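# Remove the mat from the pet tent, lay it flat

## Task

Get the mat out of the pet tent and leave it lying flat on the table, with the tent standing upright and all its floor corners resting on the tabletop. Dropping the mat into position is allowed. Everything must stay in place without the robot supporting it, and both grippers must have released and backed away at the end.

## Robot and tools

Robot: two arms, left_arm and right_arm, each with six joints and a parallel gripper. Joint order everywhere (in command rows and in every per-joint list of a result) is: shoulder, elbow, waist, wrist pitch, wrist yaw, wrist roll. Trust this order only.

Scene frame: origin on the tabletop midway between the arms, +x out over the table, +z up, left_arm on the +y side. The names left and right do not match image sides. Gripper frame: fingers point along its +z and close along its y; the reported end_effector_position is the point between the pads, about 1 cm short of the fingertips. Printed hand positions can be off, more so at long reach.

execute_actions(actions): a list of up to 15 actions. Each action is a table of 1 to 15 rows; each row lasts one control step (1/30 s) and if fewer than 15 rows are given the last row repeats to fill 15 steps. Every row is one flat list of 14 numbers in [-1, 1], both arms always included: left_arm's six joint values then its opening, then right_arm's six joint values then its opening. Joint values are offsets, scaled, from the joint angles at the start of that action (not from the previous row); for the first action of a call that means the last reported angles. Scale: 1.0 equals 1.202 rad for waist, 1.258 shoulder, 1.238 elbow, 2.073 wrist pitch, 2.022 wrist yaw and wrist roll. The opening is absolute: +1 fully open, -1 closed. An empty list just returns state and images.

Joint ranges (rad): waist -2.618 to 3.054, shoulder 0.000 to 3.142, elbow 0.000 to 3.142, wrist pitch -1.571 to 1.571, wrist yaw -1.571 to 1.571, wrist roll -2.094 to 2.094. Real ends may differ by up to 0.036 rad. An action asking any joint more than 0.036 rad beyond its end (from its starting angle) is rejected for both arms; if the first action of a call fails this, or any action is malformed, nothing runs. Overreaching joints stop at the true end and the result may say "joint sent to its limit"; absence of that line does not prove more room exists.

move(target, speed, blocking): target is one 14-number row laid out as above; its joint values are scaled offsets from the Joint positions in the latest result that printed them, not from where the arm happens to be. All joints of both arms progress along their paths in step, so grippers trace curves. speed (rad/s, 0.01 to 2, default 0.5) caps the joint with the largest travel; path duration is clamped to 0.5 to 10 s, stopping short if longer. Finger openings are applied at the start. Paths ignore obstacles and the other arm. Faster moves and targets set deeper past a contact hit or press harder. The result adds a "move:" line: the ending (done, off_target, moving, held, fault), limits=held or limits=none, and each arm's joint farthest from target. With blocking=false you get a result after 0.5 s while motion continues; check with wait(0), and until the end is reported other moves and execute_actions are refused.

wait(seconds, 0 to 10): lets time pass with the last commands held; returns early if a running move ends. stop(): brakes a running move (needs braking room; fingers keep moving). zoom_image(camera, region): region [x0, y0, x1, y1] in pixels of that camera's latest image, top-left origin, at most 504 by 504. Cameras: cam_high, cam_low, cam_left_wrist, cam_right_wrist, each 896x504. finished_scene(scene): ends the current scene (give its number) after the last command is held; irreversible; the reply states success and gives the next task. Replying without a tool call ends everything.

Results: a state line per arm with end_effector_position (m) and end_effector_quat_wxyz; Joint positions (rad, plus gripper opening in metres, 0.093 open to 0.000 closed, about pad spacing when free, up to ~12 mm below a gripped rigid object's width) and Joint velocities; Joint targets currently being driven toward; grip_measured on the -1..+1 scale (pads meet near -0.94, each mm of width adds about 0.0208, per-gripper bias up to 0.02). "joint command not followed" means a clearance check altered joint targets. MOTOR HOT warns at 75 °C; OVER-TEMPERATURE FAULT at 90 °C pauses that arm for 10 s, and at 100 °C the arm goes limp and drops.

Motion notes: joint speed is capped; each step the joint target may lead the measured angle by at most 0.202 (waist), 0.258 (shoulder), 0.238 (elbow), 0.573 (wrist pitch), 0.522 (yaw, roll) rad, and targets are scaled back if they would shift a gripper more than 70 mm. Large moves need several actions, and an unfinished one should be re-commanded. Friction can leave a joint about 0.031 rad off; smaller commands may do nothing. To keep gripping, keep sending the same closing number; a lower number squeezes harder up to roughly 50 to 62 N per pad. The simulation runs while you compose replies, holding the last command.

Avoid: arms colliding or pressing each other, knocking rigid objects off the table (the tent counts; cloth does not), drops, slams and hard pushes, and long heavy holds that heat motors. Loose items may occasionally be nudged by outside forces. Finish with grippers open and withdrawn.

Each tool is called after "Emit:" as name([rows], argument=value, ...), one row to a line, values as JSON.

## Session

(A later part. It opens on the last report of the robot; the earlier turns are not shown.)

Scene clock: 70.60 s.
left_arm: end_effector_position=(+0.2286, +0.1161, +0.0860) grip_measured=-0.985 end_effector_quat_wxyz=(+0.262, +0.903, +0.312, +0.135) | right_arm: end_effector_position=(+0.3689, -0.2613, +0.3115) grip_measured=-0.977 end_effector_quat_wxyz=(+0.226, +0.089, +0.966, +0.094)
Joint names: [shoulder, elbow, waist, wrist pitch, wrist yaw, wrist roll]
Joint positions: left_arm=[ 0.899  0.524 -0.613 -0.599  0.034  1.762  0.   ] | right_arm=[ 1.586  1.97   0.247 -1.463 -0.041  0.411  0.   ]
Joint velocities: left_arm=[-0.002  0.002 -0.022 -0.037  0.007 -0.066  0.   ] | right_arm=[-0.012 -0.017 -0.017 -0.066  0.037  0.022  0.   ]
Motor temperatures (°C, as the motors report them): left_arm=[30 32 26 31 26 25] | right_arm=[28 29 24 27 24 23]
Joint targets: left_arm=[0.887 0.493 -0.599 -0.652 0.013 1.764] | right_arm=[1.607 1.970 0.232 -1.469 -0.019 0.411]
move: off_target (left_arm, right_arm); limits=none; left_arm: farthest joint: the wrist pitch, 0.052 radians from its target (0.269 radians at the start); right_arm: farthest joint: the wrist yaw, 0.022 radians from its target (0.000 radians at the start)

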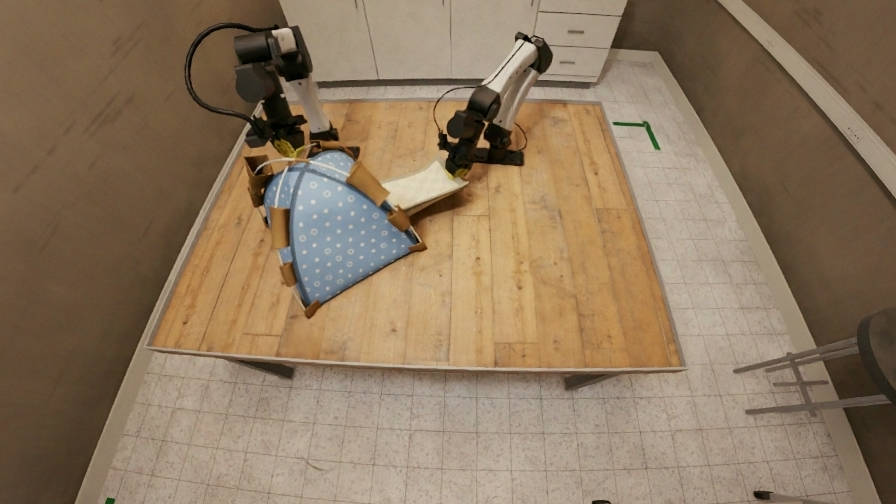

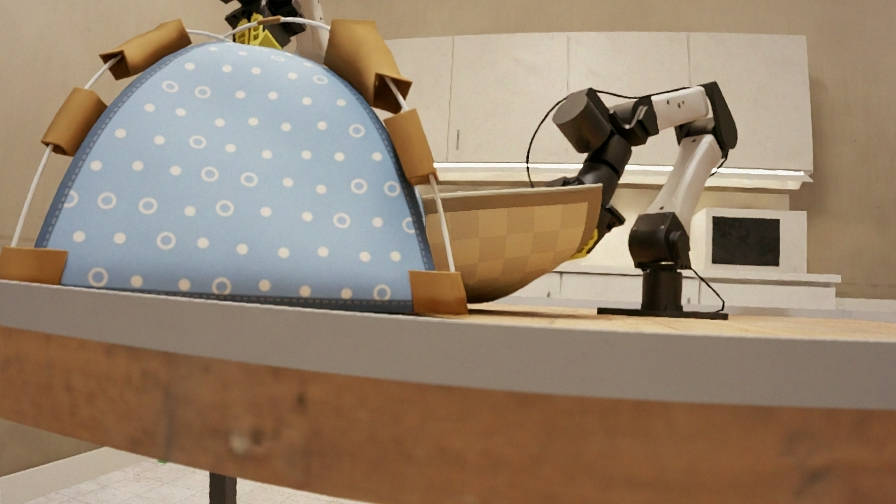

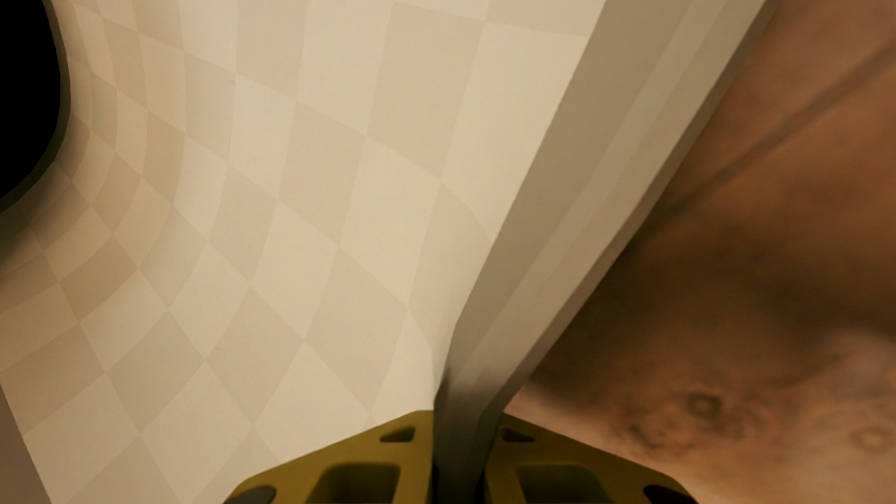

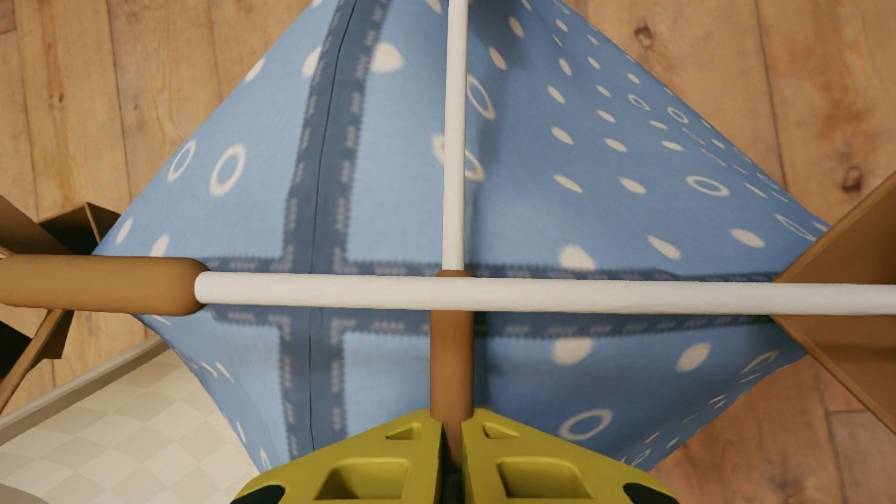

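Emit:
move(target=[0,0,0.5,-0.03,0,0.14,-1,0,0,-0.03,0,0,0,-1], speed=0.3)

Scene clock: 74.70 s.
left_arm: end_effector_position=(+0.2754, +0.2415, +0.0786) grip_measured=-0.985 end_effector_quat_wxyz=(+0.173, +0.852, +0.449, +0.204) | right_arm: end_effector_position=(+0.3729, -0.2688, +0.3128) grip_measured=-0.977 end_effector_quat_wxyz=(+0.231, +0.101, +0.963, +0.097)
Joint names: [shoulder, elbow, waist, wrist pitch, wrist yaw, wrist roll]
Joint positions: left_arm=[ 0.899  0.524 -0.025 -0.656  0.053  2.041  0.   ] | right_arm=[ 1.586  1.97   0.219 -1.452 -0.05   0.411  0.   ]
Joint velocities: left_arm=[-0.002  0.012  0.012  0.051  0.037 -0.007  0.   ] | right_arm=[ 0.007 -0.017 -0.012 -0.022  0.022 -0.007  0.   ]
Motor temperatures (°C, as the motors report them): left_arm=[30 32 26 31 26 25] | right_arm=[28 29 24 27 24 23]
Joint targets: left_arm=[0.899 0.524 -0.012 -0.661 0.034 2.045] | right_arm=[1.586 1.970 0.211 -1.463 -0.041 0.411]
move: done; limits=none; left_arm: farthest joint: the wrist yaw, 0.019 radians from its target (0.000 radians at the start); right_arm: farthest joint: the wrist pitch, 0.011 radians from its target (0.000 radians at the start)

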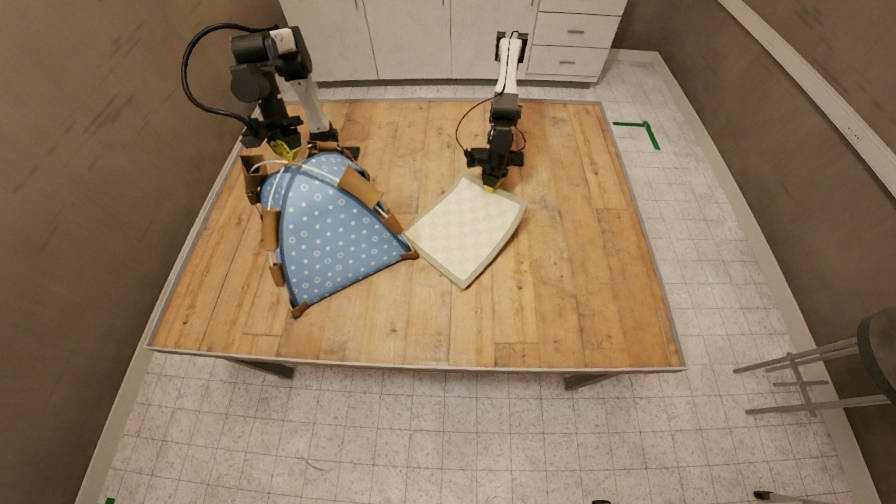

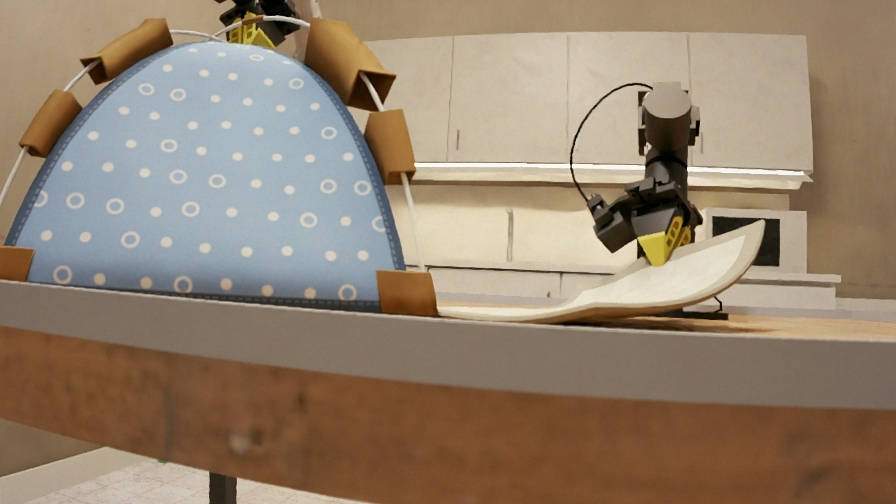

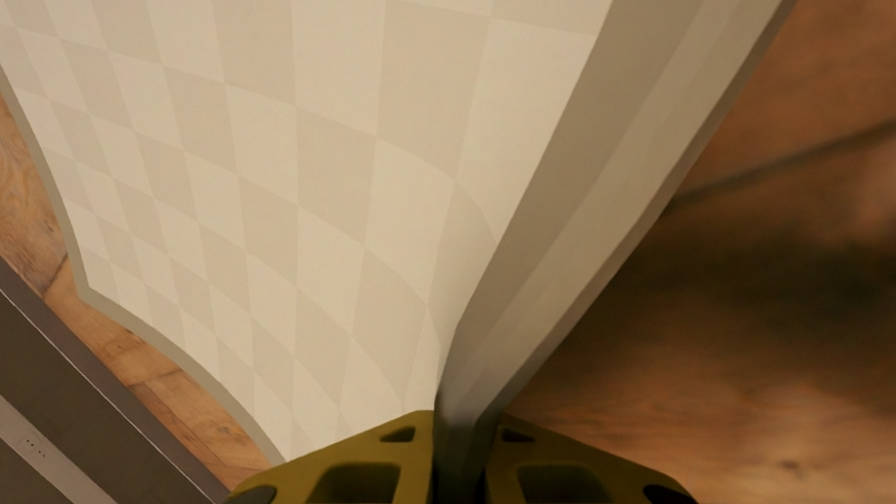

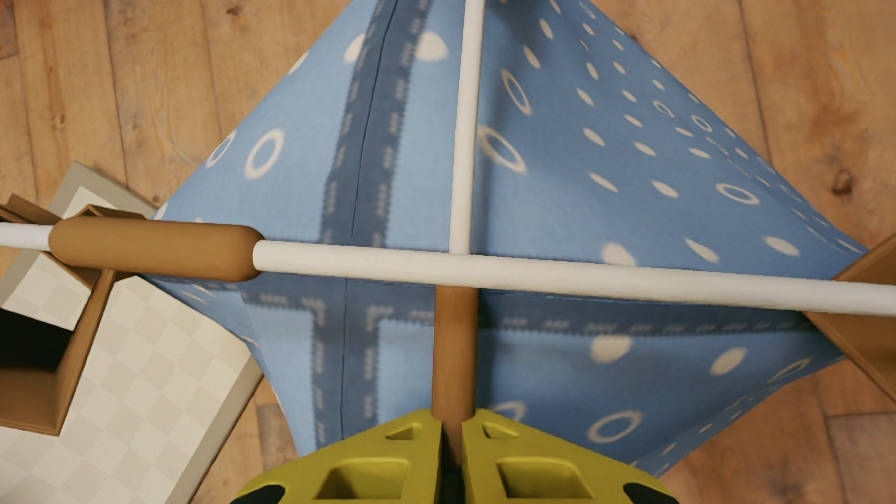

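Emit:
move(target=[0.1,0,0.35,0.03,0,0,-1,0,0,0,0,0,0,0.2], speed=0.4)

Emit:
move(target=[0,0,0,0,0,0,-0.3,-0.2,0,0,0,0,0,0.2])

Emit:
move(target=[-0.4,0,0.1,-0.1,0,0,-0.3,-0.4,-0.2,0,0,0,0,0.2])

Scene clock: 78.50 s.
left_arm: end_effector_position=(+0.2769, +0.3346, +0.0610) grip_measured=-0.985 end_effector_quat_wxyz=(+0.122, +0.750, +0.617, +0.206) | right_arm: end_effector_position=(+0.3730, -0.2688, +0.3128) grip_measured=+0.198 end_effector_quat_wxyz=(+0.231, +0.101, +0.963, +0.097)
Joint names: [shoulder, elbow, waist, wrist pitch, wrist yaw, wrist roll]
Joint positions: left_arm=[ 1.01   0.524  0.384 -0.606  0.065  2.041  0.   ] | right_arm=[ 1.586  1.97   0.219 -1.451 -0.05   0.411  0.055]
Joint velocities: left_arm=[-0.012 -0.002  0.007 -0.007 -0.007 -0.007  0.   ] | right_arm=[ 0.002 -0.002 -0.022 -0.081 -0.037 -0.066  0.001]
Motor temperatures (°C, as the motors report them): left_arm=[29 33 26 31 26 25] | right_arm=[28 29 24 28 24 23]
Joint targets: left_arm=[1.025 0.524 0.396 -0.594 0.053 2.041] | right_arm=[1.586 1.970 0.219 -1.452 -0.050 0.411]
move: done; limits=none; left_arm: farthest joint: the shoulder, 0.015 radians from its target (0.126 radians at the start); right_arm: farthest joint: the wrist pitch, 0.001 radians from its target (0.000 radians at the start)

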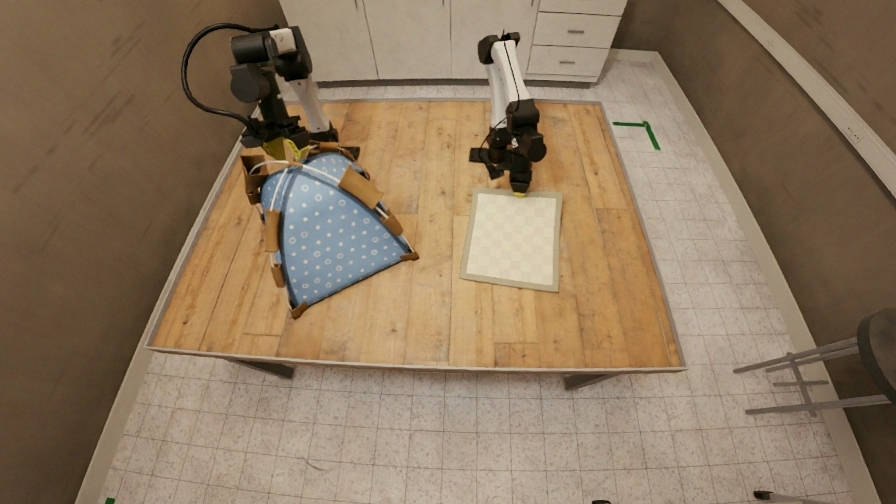

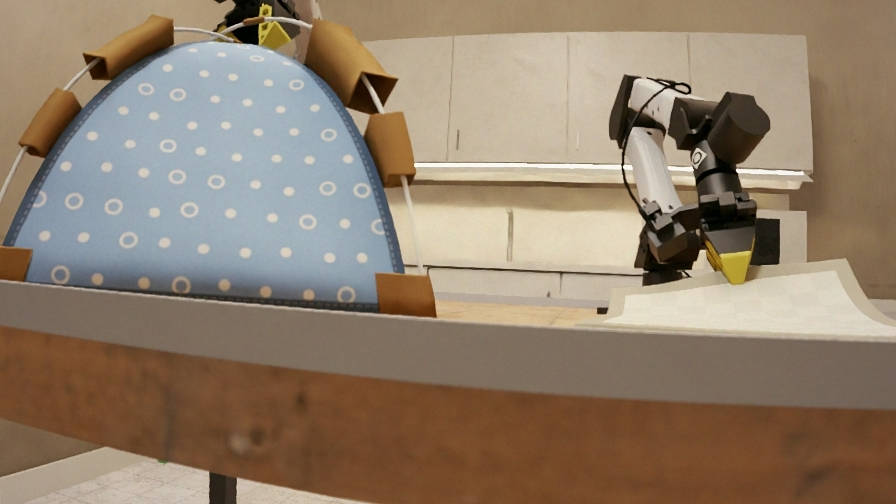

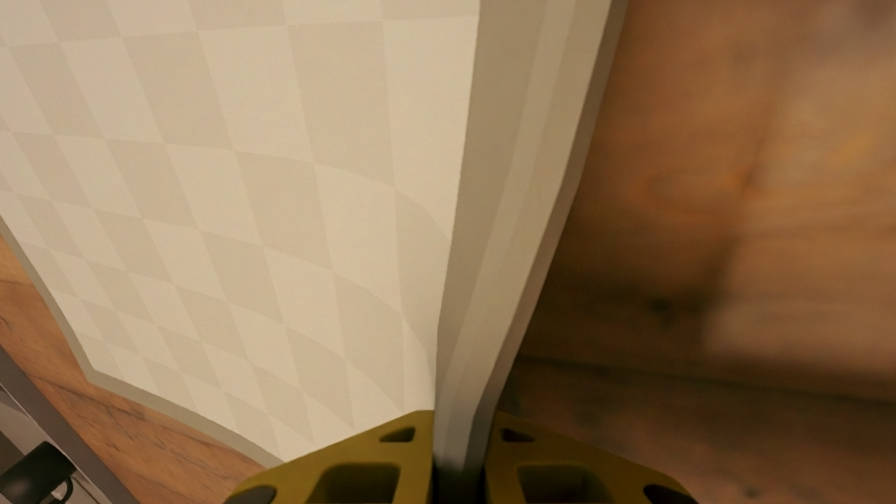

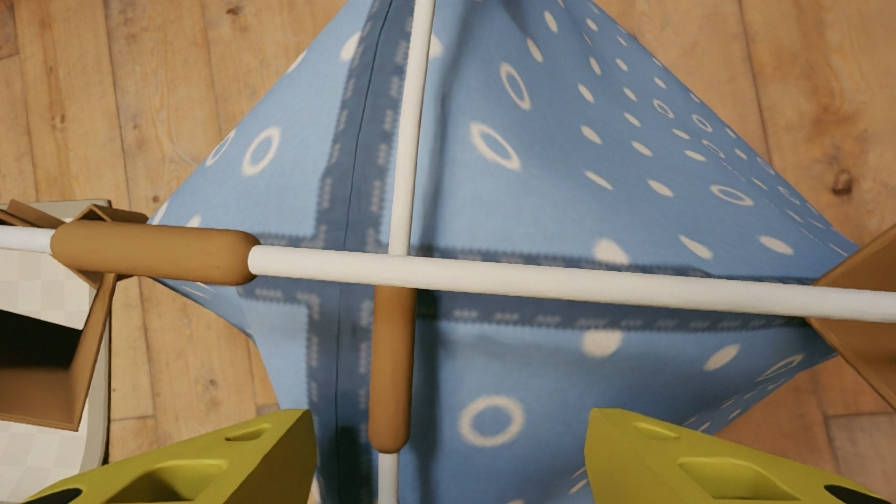

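Scene clock: 79.43 s.
left_arm: end_effector_position=(+0.2769, +0.3346, +0.0610) grip_measured=-0.302 end_effector_quat_wxyz=(+0.122, +0.750, +0.617, +0.206) | right_arm: end_effector_position=(+0.3149, -0.2799, +0.3882) grip_measured=+0.198 end_effector_quat_wxyz=(+0.347, +0.094, +0.924, +0.132)
Joint names: [shoulder, elbow, waist, wrist pitch, wrist yaw, wrist roll]
Joint positions: left_arm=[ 1.01   0.524  0.384 -0.606  0.065  2.041  0.031] | right_arm=[ 1.335  1.97   0.219 -1.448 -0.05   0.411  0.055]
Joint velocities: left_arm=[-0.012 -0.012 -0.007 -0.037 -0.022 -0.022 -0.001] | right_arm=[-0.022 -0.012  0.012 -0.022  0.081 -0.022  0.001]
Motor temperatures (°C, as the motors report them): left_arm=[29 33 26 31 26 25] | right_arm=[28 29 24 28 24 23]
Joint targets: left_arm=[1.010 0.524 0.384 -0.606 0.065 2.041] | right_arm=[1.335 1.970 0.219 -1.452 -0.050 0.411]
move: done; limits=none; left_arm: farthest joint: the waist, 0.000 radians from its target (0.000 radians at the start); right_arm: farthest joint: the wrist pitch, 0.003 radians from its target (0.000 radians at the start)

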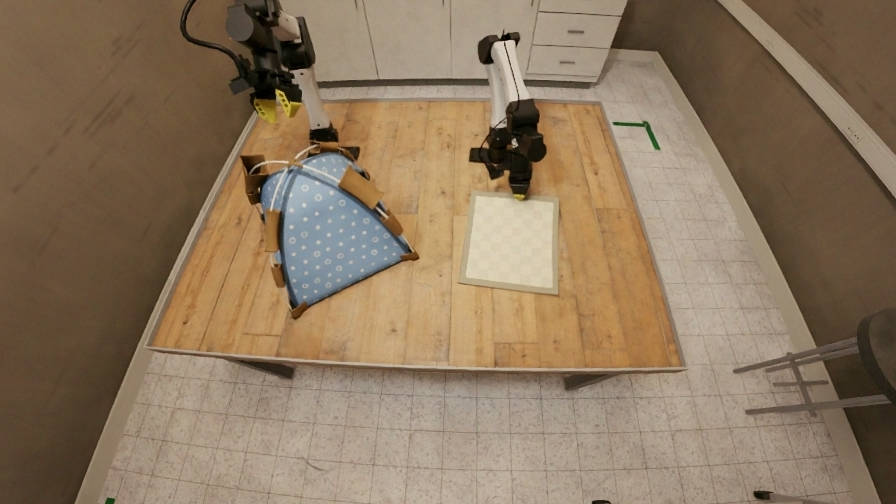

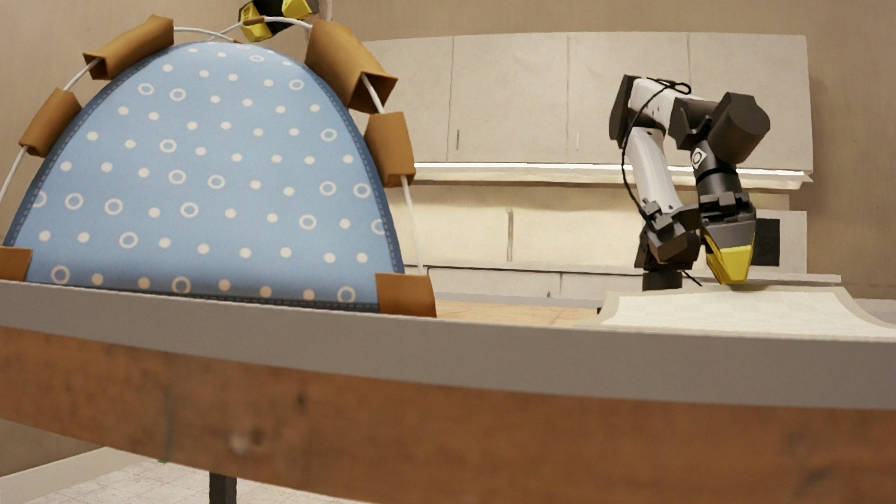

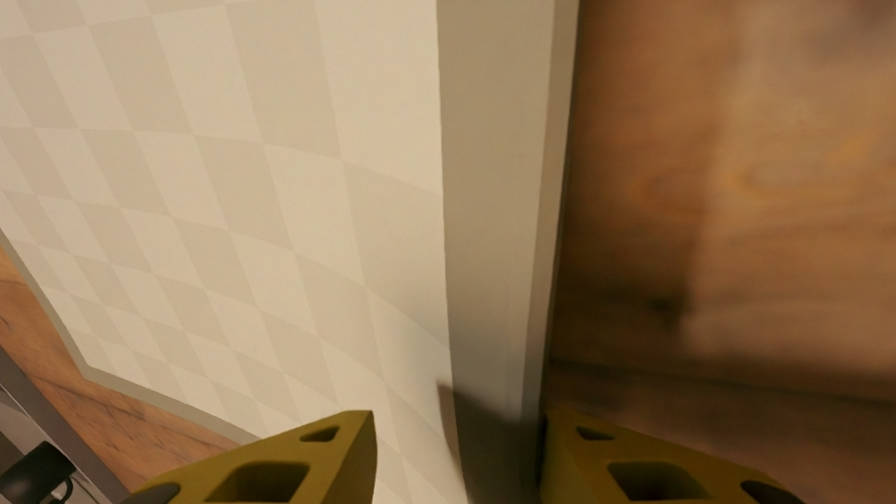

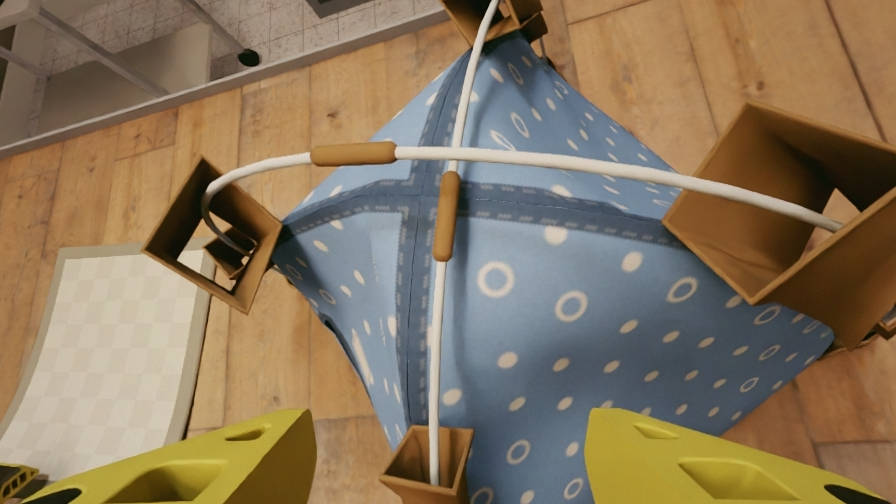

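Scene clock: 81.10 s.
left_arm: end_effector_position=(+0.2421, +0.3477, +0.1344) grip_measured=-0.302 end_effector_quat_wxyz=(+0.159, +0.683, +0.621, +0.349) | right_arm: end_effector_position=(+0.1874, -0.3042, +0.4177) grip_measured=+0.198 end_effector_quat_wxyz=(+0.469, +0.084, +0.863, +0.168)
Joint names: [shoulder, elbow, waist, wrist pitch, wrist yaw, wrist roll]
Joint positions: left_arm=[ 0.519  0.524  0.493 -0.792  0.065  2.041  0.031] | right_arm=[ 0.84   1.747  0.219 -1.436 -0.05   0.411  0.055]
Joint velocities: left_arm=[ 0.012 -0.017 -0.007 -0.022  0.007 -0.007  0.   ] | right_arm=[-0.002 -0.007 -0.012 -0.022  0.051 -0.066 -0.001]
Motor temperatures (°C, as the motors report them): left_arm=[29 33 26 31 26 25] | right_arm=[28 29 24 28 24 23]
Joint targets: left_arm=[0.506 0.524 0.504 -0.813 0.065 2.041] | right_arm=[0.832 1.723 0.219 -1.447 -0.050 0.411]
move: off_target (left_arm, right_arm); limits=none; left_arm: farthest joint: the wrist pitch, 0.021 radians from its target (0.207 radians at the start); right_arm: farthest joint: the elbow, 0.024 radians from its target (0.248 radians at the start)

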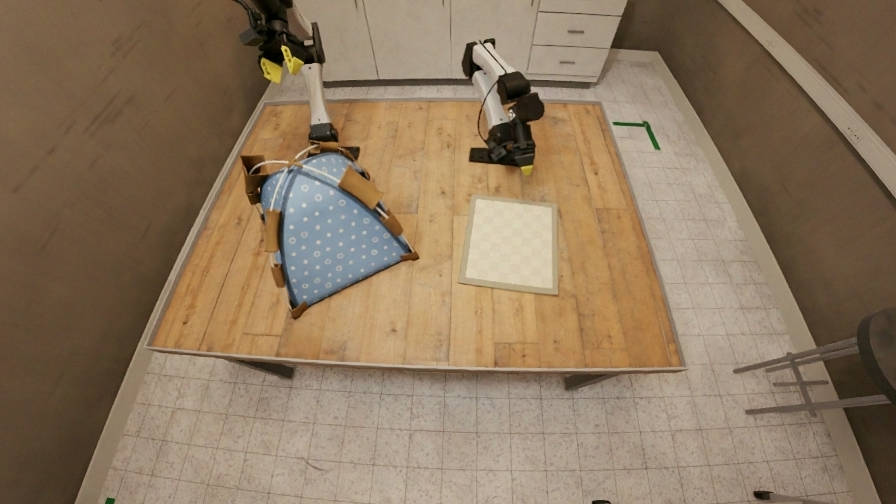

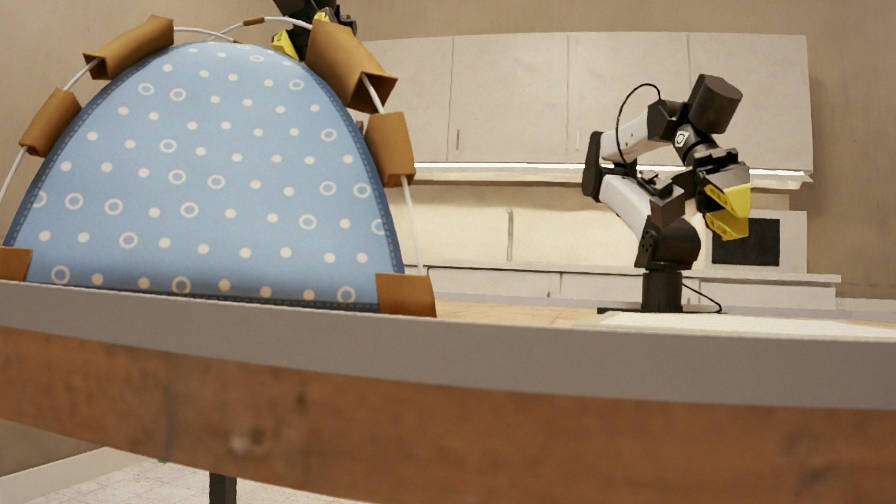

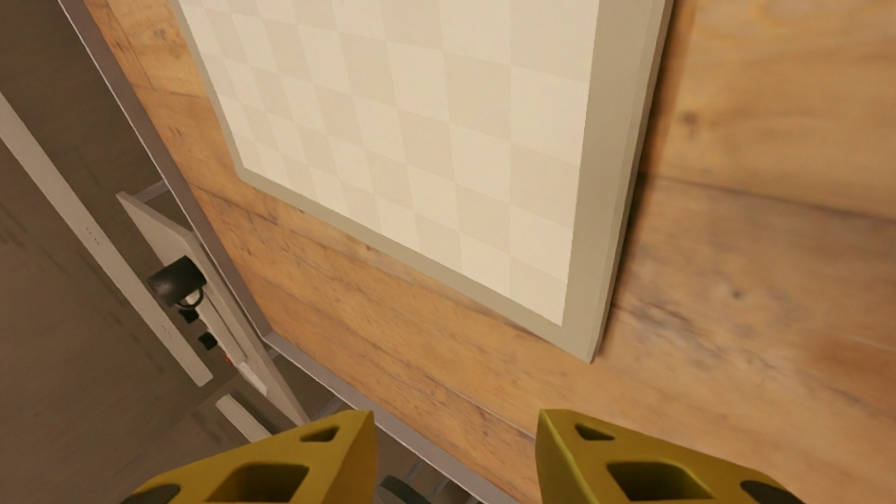

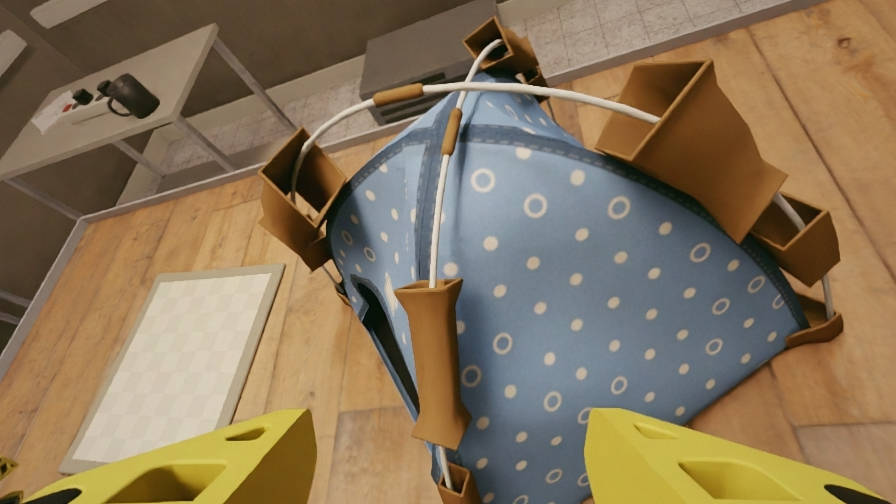

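Emit:
finished_scene(scene=1)

The scene is finished: the task was done.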